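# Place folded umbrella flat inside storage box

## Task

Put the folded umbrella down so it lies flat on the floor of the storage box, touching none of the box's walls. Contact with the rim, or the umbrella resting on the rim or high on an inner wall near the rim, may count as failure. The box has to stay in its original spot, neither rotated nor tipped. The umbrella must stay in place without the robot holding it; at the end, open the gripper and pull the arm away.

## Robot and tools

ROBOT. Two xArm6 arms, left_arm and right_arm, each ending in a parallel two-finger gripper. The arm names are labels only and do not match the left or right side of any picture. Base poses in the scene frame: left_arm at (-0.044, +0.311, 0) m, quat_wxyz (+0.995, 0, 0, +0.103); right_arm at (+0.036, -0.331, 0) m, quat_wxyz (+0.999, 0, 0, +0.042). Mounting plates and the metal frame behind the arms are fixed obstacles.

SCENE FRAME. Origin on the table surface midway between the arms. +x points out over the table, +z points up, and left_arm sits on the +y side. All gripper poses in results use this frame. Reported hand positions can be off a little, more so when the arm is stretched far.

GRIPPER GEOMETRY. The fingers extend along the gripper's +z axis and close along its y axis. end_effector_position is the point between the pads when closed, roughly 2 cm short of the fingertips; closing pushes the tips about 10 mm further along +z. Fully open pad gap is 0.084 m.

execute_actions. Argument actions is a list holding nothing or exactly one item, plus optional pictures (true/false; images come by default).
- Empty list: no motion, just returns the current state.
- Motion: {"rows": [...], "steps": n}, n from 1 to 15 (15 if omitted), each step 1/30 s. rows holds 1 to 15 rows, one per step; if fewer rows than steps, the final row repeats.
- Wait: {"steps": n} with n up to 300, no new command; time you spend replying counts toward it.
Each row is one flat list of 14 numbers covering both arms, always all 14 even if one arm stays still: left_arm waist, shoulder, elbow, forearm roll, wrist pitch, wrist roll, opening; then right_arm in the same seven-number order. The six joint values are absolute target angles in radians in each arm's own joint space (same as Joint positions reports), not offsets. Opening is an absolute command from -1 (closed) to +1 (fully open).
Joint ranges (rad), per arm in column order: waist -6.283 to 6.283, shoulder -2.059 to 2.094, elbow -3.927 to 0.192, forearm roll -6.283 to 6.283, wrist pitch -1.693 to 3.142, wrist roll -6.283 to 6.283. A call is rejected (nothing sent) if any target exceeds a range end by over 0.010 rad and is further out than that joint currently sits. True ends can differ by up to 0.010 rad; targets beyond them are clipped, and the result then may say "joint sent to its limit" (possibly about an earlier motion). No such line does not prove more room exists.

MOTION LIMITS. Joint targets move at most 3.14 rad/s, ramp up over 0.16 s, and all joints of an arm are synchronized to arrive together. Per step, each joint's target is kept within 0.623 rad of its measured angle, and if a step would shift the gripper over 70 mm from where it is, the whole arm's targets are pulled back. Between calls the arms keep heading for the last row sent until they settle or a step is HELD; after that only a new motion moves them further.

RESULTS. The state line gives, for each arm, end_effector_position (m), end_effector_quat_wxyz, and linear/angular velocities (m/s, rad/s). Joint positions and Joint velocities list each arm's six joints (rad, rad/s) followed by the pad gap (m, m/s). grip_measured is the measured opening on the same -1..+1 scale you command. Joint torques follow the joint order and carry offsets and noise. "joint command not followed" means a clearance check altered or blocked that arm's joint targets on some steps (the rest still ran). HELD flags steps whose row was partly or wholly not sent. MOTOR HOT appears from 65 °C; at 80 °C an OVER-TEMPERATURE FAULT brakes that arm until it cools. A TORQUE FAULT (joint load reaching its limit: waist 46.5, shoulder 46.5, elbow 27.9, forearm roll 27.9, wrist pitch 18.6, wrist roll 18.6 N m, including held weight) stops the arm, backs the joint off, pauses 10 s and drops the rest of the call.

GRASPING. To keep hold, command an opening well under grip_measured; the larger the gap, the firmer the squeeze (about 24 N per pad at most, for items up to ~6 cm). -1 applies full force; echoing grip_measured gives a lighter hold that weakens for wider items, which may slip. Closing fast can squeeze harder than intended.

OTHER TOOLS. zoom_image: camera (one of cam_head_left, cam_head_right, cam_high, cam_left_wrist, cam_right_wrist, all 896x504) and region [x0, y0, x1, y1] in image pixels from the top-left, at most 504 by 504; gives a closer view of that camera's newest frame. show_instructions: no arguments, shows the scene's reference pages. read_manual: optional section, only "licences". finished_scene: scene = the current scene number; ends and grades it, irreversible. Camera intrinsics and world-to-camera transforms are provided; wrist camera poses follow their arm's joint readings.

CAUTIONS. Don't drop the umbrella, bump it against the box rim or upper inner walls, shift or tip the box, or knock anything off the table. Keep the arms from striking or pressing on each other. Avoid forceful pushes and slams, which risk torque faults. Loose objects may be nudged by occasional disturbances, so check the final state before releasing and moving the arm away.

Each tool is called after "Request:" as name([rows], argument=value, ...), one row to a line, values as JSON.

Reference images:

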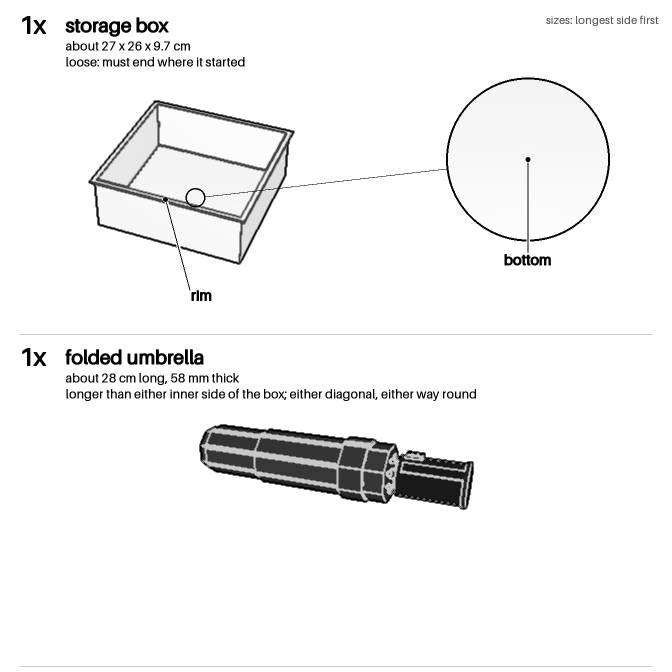

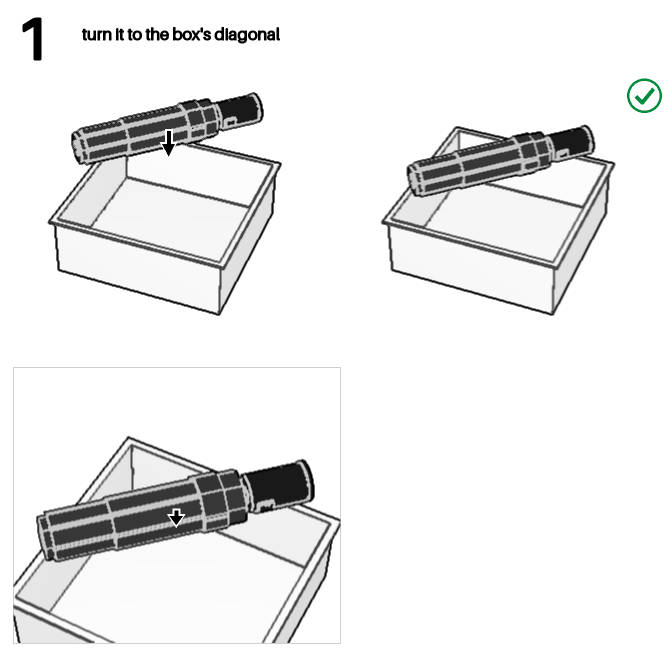

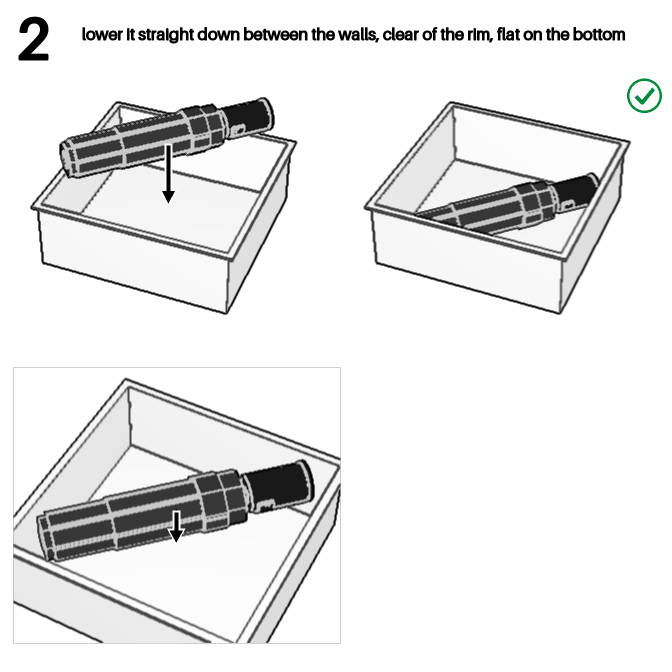

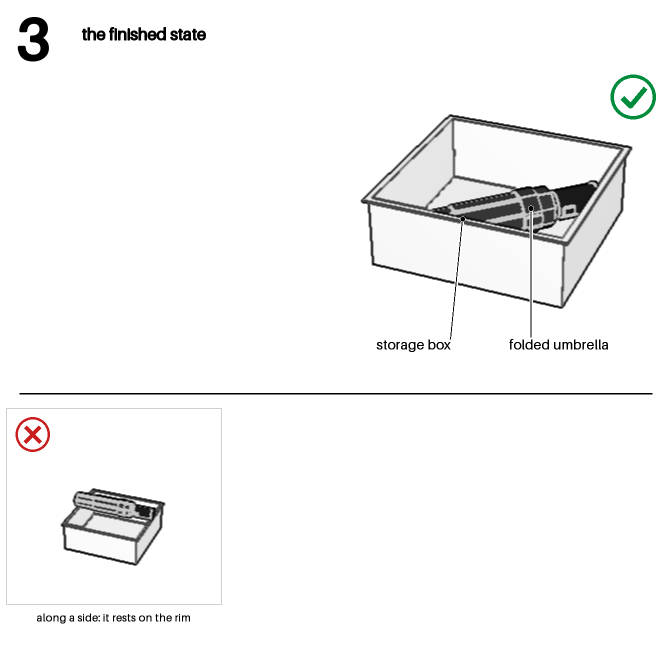

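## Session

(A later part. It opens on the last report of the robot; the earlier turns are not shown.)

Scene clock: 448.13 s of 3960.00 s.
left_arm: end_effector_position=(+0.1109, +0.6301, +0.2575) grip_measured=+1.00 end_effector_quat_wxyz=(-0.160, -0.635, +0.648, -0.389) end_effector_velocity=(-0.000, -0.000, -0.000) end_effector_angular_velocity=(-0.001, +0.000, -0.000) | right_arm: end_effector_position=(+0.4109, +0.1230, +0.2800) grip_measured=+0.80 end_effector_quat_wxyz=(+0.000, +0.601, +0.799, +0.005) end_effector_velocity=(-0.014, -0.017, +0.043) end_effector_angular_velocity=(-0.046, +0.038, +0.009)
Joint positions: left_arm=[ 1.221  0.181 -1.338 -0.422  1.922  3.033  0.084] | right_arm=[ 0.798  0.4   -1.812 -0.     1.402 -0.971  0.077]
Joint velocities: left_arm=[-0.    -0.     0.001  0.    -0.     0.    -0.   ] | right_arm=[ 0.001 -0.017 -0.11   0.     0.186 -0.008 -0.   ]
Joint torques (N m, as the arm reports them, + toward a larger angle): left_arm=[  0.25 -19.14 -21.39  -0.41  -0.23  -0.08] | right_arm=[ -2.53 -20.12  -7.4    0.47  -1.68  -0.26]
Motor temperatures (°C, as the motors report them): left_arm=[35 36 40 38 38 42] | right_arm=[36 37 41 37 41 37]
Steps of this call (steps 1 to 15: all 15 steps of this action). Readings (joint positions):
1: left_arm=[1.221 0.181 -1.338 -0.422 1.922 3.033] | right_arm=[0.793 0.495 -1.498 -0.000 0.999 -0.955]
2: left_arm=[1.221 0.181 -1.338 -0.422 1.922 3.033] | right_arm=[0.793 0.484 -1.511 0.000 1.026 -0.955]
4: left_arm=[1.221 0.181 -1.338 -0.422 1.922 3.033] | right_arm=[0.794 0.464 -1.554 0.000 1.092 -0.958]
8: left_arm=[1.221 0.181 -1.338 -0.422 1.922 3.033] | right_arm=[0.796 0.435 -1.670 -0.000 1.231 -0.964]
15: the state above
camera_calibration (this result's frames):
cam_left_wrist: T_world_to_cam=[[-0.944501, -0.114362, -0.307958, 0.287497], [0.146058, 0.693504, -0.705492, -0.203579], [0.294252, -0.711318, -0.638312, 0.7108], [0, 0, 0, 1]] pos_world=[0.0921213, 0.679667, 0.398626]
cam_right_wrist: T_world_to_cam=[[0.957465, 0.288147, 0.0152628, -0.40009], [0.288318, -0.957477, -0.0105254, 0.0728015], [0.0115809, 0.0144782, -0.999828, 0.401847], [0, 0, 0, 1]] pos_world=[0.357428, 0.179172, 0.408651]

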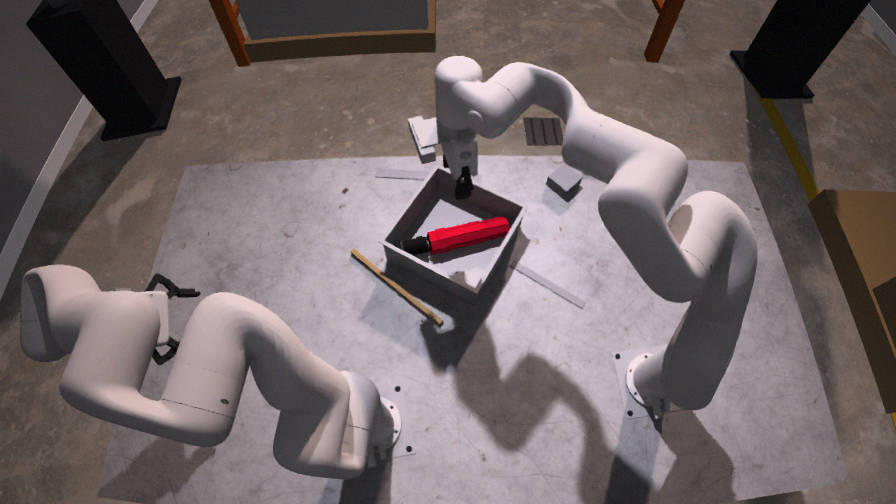

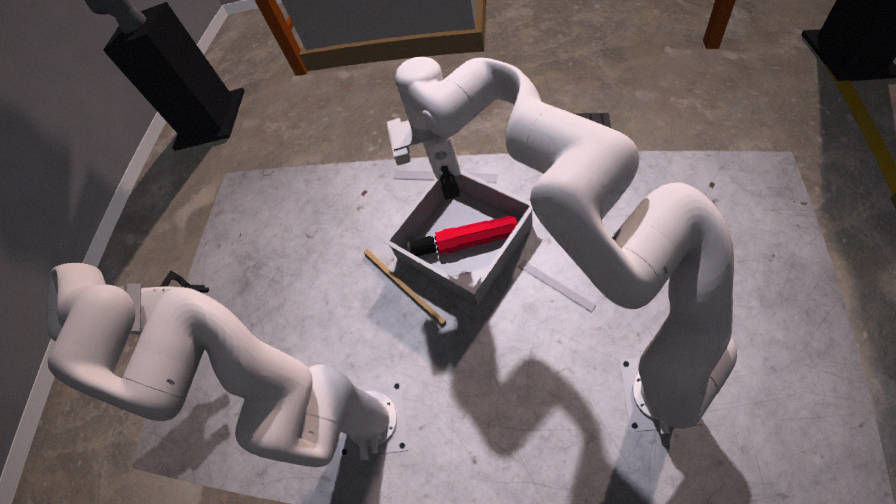

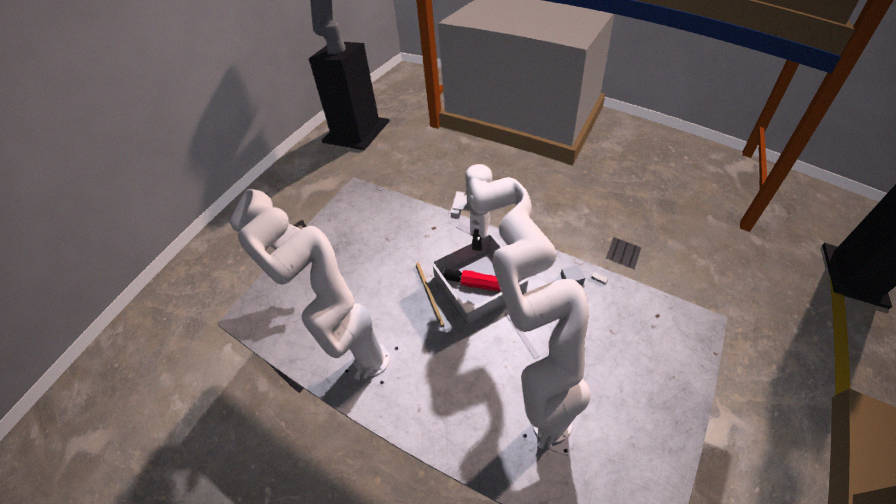

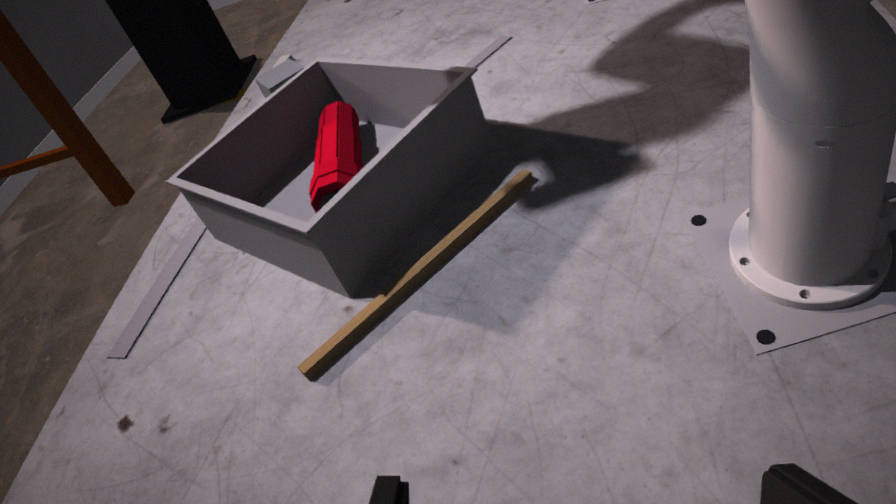

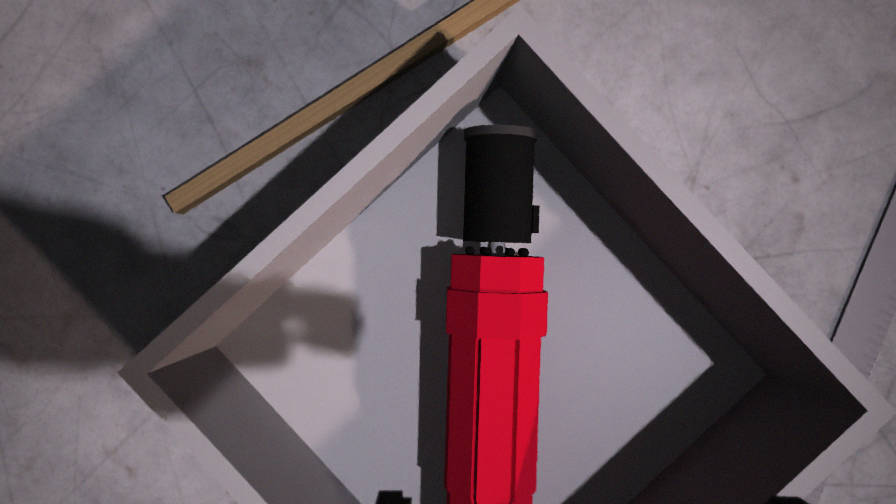

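Request:
execute_actions([
  {"rows": [[1.221,0.181,-1.338,-0.422,1.922,3.033,1, 0.460,0.1753,-1.5056,0,1.3303,-1.2886,0.8]], "steps": 15},
])

Scene clock: 463.37 s of 3960.00 s.
left_arm: end_effector_position=(+0.1109, +0.6301, +0.2575) grip_measured=+1.00 end_effector_quat_wxyz=(-0.160, -0.635, +0.648, -0.389) end_effector_velocity=(-0.000, -0.000, -0.000) end_effector_angular_velocity=(+0.000, +0.001, -0.000) | right_arm: end_effector_position=(+0.4863, -0.0423, +0.2809) grip_measured=+0.80 end_effector_quat_wxyz=(+0.000, +0.609, +0.793, +0.000) end_effector_velocity=(+0.068, -0.253, -0.000) end_effector_angular_velocity=(+0.001, -0.009, -0.060)
Joint positions: left_arm=[ 1.221  0.181 -1.338 -0.422  1.922  3.033  0.084] | right_arm=[ 0.488  0.195 -1.533 -0.     1.338 -1.26   0.077]
Joint velocities: left_arm=[ 0.    -0.     0.     0.001 -0.    -0.     0.   ] | right_arm=[-0.465 -0.303  0.399 -0.004 -0.104 -0.404  0.   ]
Joint torques (N m, as the arm reports them, + toward a larger angle): left_arm=[ -0.18 -19.33 -21.37  -0.34  -0.21  -0.2 ] | right_arm=[  9.18 -20.06 -11.41   0.84  -1.9    0.06]
Motor temperatures (°C, as the motors report them): left_arm=[35 36 40 38 38 42] | right_arm=[36 37 41 37 41 37]
Steps of this call (steps 1 to 30: the robot went on to your last target; steps 31 to 90: nothing new was sent; then 11.73 s passed at rest; steps 91 to 105: all 15 steps of this action). Readings (joint positions):
91: left_arm=[1.221 0.181 -1.338 -0.422 1.922 3.033] | right_arm=[0.798 0.401 -1.817 0.000 1.415 -0.972]
92: left_arm=[1.221 0.181 -1.338 -0.422 1.922 3.033] | right_arm=[0.794 0.398 -1.811 0.000 1.413 -0.979]
94: left_arm=[1.221 0.181 -1.338 -0.422 1.922 3.033] | right_arm=[0.752 0.369 -1.768 0.001 1.402 -1.021]
98: left_arm=[1.221 0.181 -1.338 -0.422 1.922 3.033] | right_arm=[0.649 0.302 -1.681 -0.000 1.378 -1.110]
105: the state above
camera_calibration (this result's frames):
cam_left_wrist: T_world_to_cam=[[-0.944501, -0.114362, -0.307959, 0.287497], [0.146058, 0.693504, -0.705492, -0.203579], [0.294252, -0.711318, -0.638312, 0.7108], [0, 0, 0, 1]] pos_world=[0.0921213, 0.679667, 0.398626]
cam_right_wrist: T_world_to_cam=[[0.963567, 0.267365, 0.00742194, -0.426286], [0.267404, -0.963572, -0.00483614, -0.0989367], [0.00585855, 0.0066446, -0.999961, 0.406751], [0, 0, 0, 1]] pos_world=[0.434828, 0.0159387, 0.409421]

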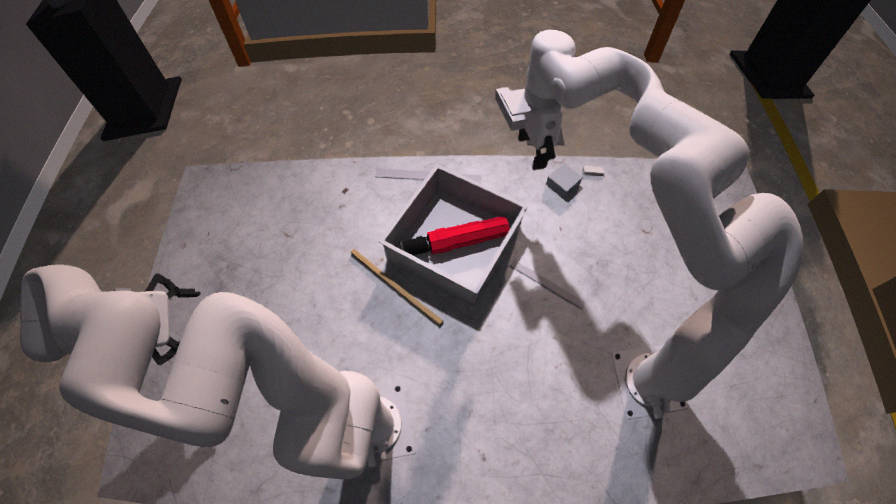

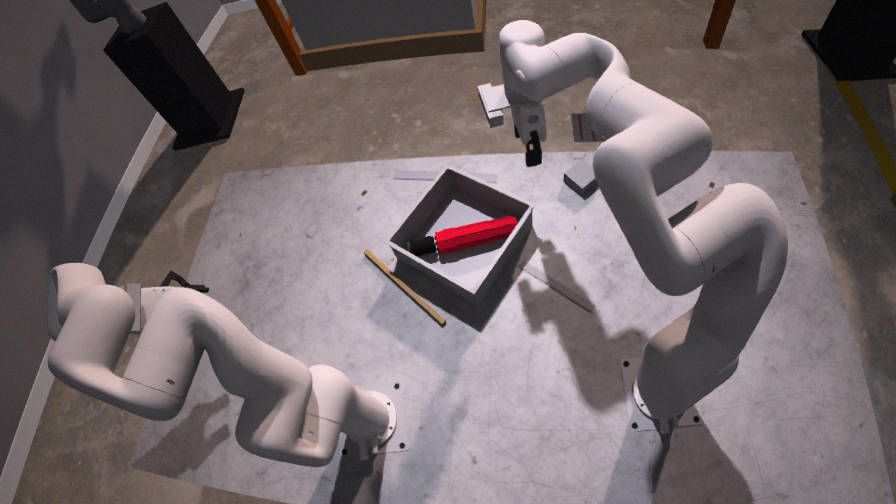

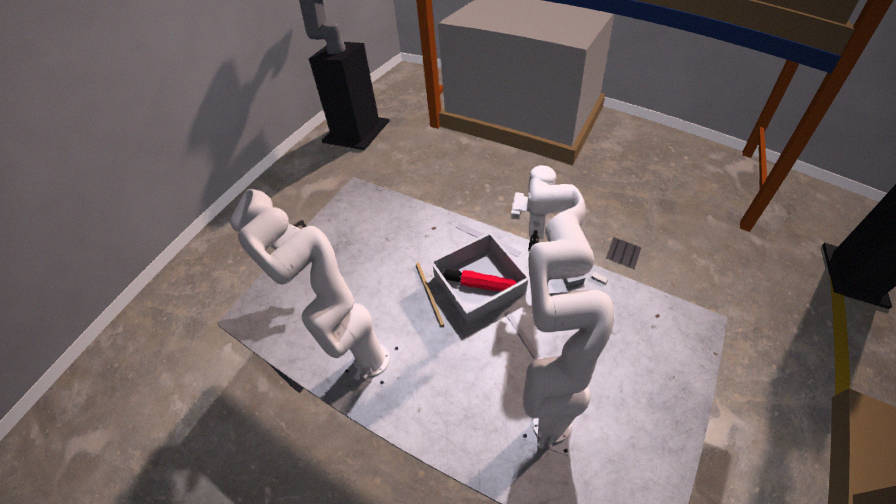

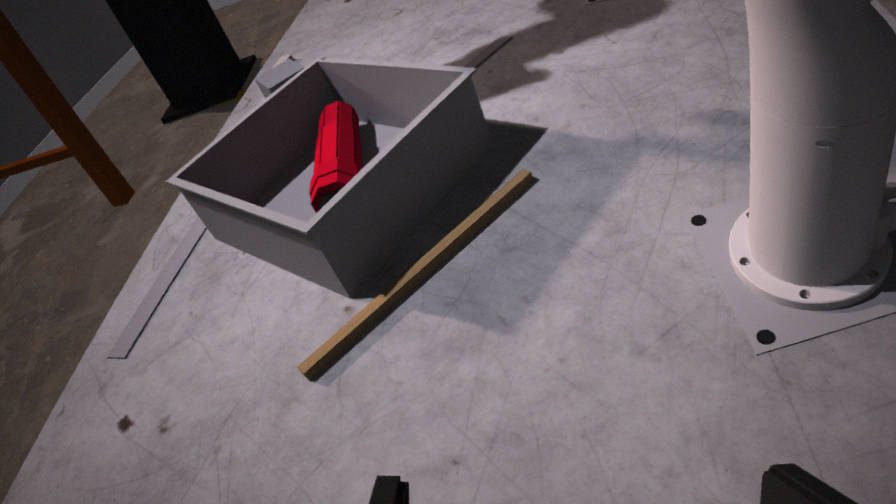

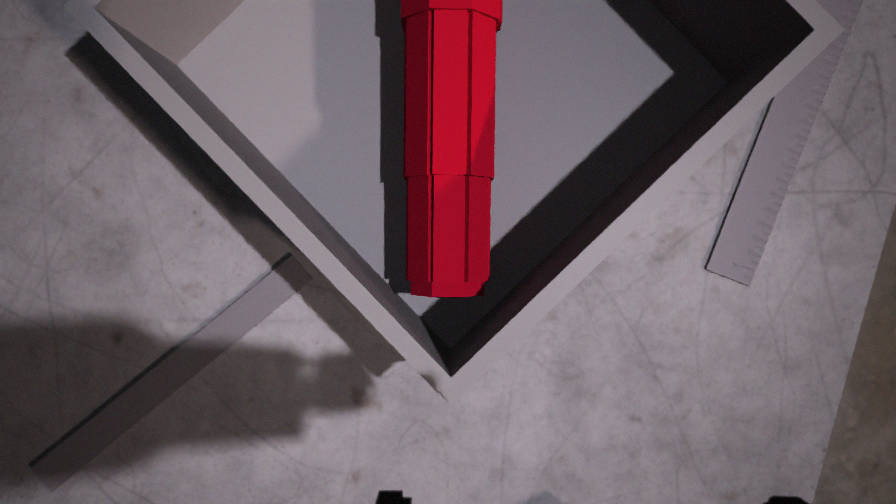

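Request:
zoom_image(camera="cam_right_wrist", region=[360, 230, 540, 390])

Region (360, 230, 540, 390) of cam_right_wrist's 896x504 image, scaled by 2.800, with more detail than that image has.

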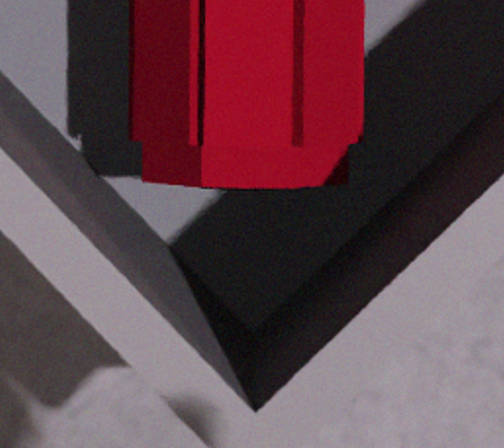

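Request:
execute_actions([
  {"rows": [[1.221,0.181,-1.338,-0.422,1.922,3.033,1, 0.1,0.0,-1.3,0,1.3,-1.2886,0.8]], "steps": 15},
], pictures=false)

Request:
execute_actions([
  {"steps": 8},
])

Scene clock: 472.40 s of 3960.00 s.
left_arm: end_effector_position=(+0.1109, +0.6301, +0.2575) grip_measured=+1.00 end_effector_quat_wxyz=(-0.160, -0.635, +0.648, -0.389) end_effector_velocity=(+0.000, +0.000, +0.000) end_effector_angular_velocity=(+0.000, -0.001, -0.000) | right_arm: end_effector_position=(+0.5100, -0.2316, +0.2835) grip_measured=+0.80 end_effector_quat_wxyz=(+0.000, +0.733, +0.680, +0.000) end_effector_velocity=(-0.013, -0.210, +0.004) end_effector_angular_velocity=(+0.001, -0.010, -0.417)
Joint positions: left_arm=[ 1.221  0.181 -1.338 -0.422  1.922  3.033  0.084] | right_arm=[ 0.124  0.012 -1.315 -0.     1.303 -1.289  0.077]
Joint velocities: left_arm=[ 0.     0.    -0.001 -0.     0.     0.001  0.   ] | right_arm=[-0.418 -0.203  0.227 -0.001 -0.033 -0.     0.   ]
Joint torques (N m, as the arm reports them, + toward a larger angle): left_arm=[  0.04 -19.79 -21.65  -0.25  -0.33   0.  ] | right_arm=[  8.17 -16.89 -10.93   0.77  -1.93  -0.32]
Motor temperatures (°C, as the motors report them): left_arm=[35 36 41 38 38 42] | right_arm=[36 37 42 37 41 37]
Steps of this call (steps 1 to 30: the robot went on to your last target; steps 31 to 90: nothing new was sent; then 5.53 s passed at rest; steps 91 to 105: all 15 steps of this action). Readings (joint positions):
91: left_arm=[1.221 0.181 -1.338 -0.422 1.922 3.033] | right_arm=[0.460 0.175 -1.505 0.000 1.330 -1.289]
92: left_arm=[1.221 0.181 -1.338 -0.422 1.922 3.033] | right_arm=[0.455 0.173 -1.502 0.000 1.329 -1.289]
94: left_arm=[1.221 0.181 -1.338 -0.422 1.922 3.033] | right_arm=[0.410 0.150 -1.474 0.001 1.325 -1.289]
98: left_arm=[1.221 0.181 -1.338 -0.422 1.922 3.033] | right_arm=[0.297 0.096 -1.414 -0.000 1.317 -1.289]
105: the state above

Scene clock: 472.67 s of 3960.00 s.
left_arm: end_effector_position=(+0.1109, +0.6301, +0.2575) grip_measured=+1.00 end_effector_quat_wxyz=(-0.160, -0.635, +0.648, -0.389) end_effector_velocity=(-0.000, -0.001, -0.000) end_effector_angular_velocity=(-0.004, +0.001, -0.001) | right_arm: end_effector_position=(+0.5086, -0.2427, +0.2829) grip_measured=+0.80 end_effector_quat_wxyz=(-0.000, +0.740, +0.672, -0.000) end_effector_velocity=(-0.000, -0.004, +0.001) end_effector_angular_velocity=(+0.000, -0.001, -0.010)
Joint positions: left_arm=[ 1.221  0.181 -1.338 -0.422  1.922  3.033  0.084] | right_arm=[ 0.102  0.001 -1.3    0.     1.3   -1.289  0.077]
Joint velocities: left_arm=[-0.     0.001  0.001  0.     0.002 -0.     0.   ] | right_arm=[-0.008 -0.004  0.003 -0.    -0.     0.002  0.   ]
Joint torques (N m, as the arm reports them, + toward a larger angle): left_arm=[  0.42 -19.96 -21.53  -0.32  -0.27  -0.1 ] | right_arm=[ -2.22 -20.05 -10.54   0.42  -1.82  -0.33]
Motor temperatures (°C, as the motors report them): left_arm=[35 36 41 38 38 42] | right_arm=[36 37 42 37 41 37]
Steps of this call (steps 1 to 8: the robot went on to your last target). Readings (joint positions):
1: left_arm=[1.221 0.181 -1.338 -0.422 1.922 3.033] | right_arm=[0.114 0.007 -1.309 -0.000 1.302 -1.289]
2: left_arm=[1.221 0.181 -1.338 -0.422 1.922 3.033] | right_arm=[0.108 0.004 -1.306 -0.000 1.301 -1.289]
4: left_arm=[1.221 0.181 -1.338 -0.422 1.922 3.033] | right_arm=[0.104 0.002 -1.302 0.000 1.300 -1.289]
8: the state above
camera_calibration (this result's frames):
cam_left_wrist: T_world_to_cam=[[-0.944501, -0.114362, -0.307959, 0.287497], [0.146058, 0.693504, -0.705492, -0.203579], [0.294252, -0.711318, -0.638312, 0.7108], [0, 0, 0, 1]] pos_world=[0.0921214, 0.679667, 0.398626]
cam_right_wrist: T_world_to_cam=[[0.996274, -0.0859863, 0.00662435, -0.496336], [-0.0859534, -0.996286, -0.0050945, -0.126125], [0.00703781, 0.00450613, -0.999965, 0.408763], [0, 0, 0, 1]] pos_world=[0.480769, -0.170176, 0.411394]

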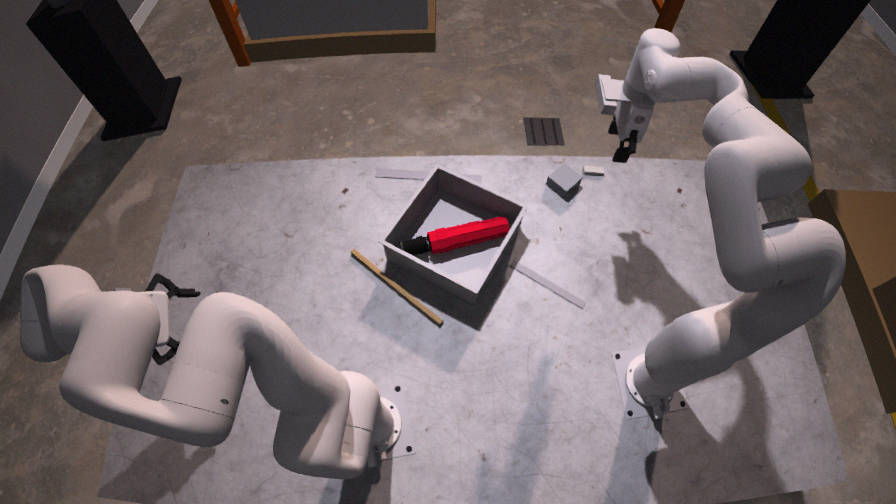

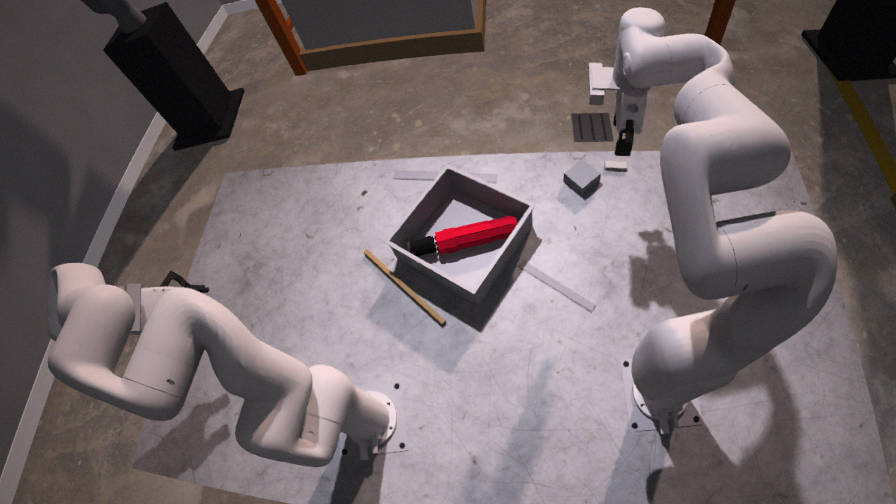

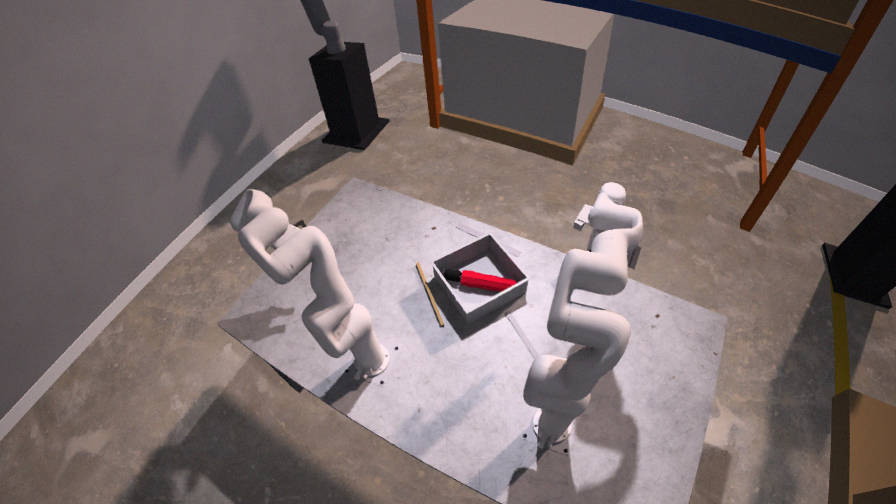

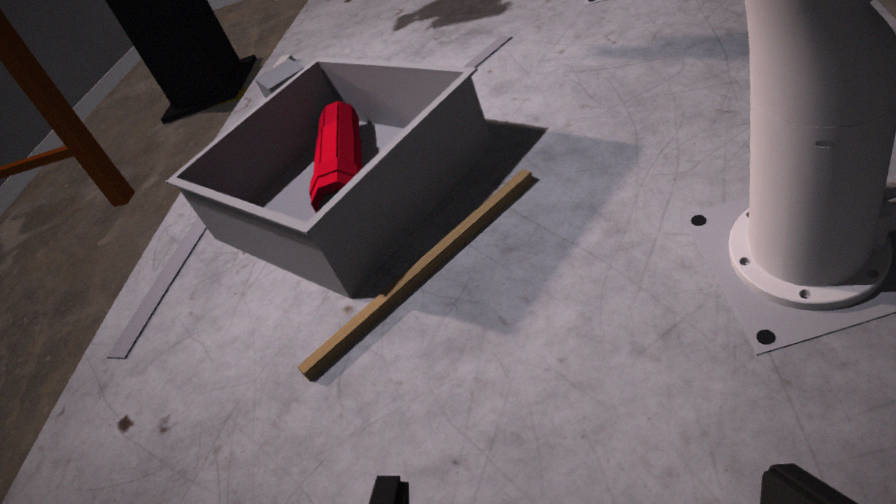

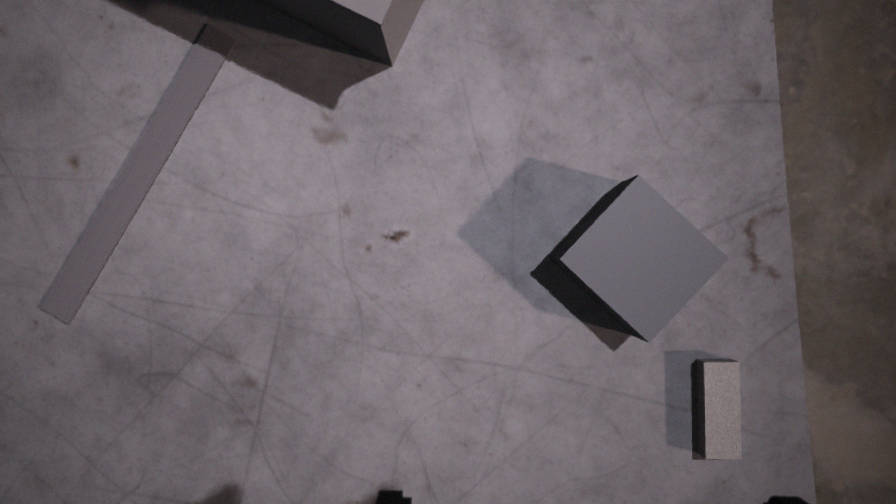

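Request:
finished_scene(scene=1)

The scene is finished: the task was done.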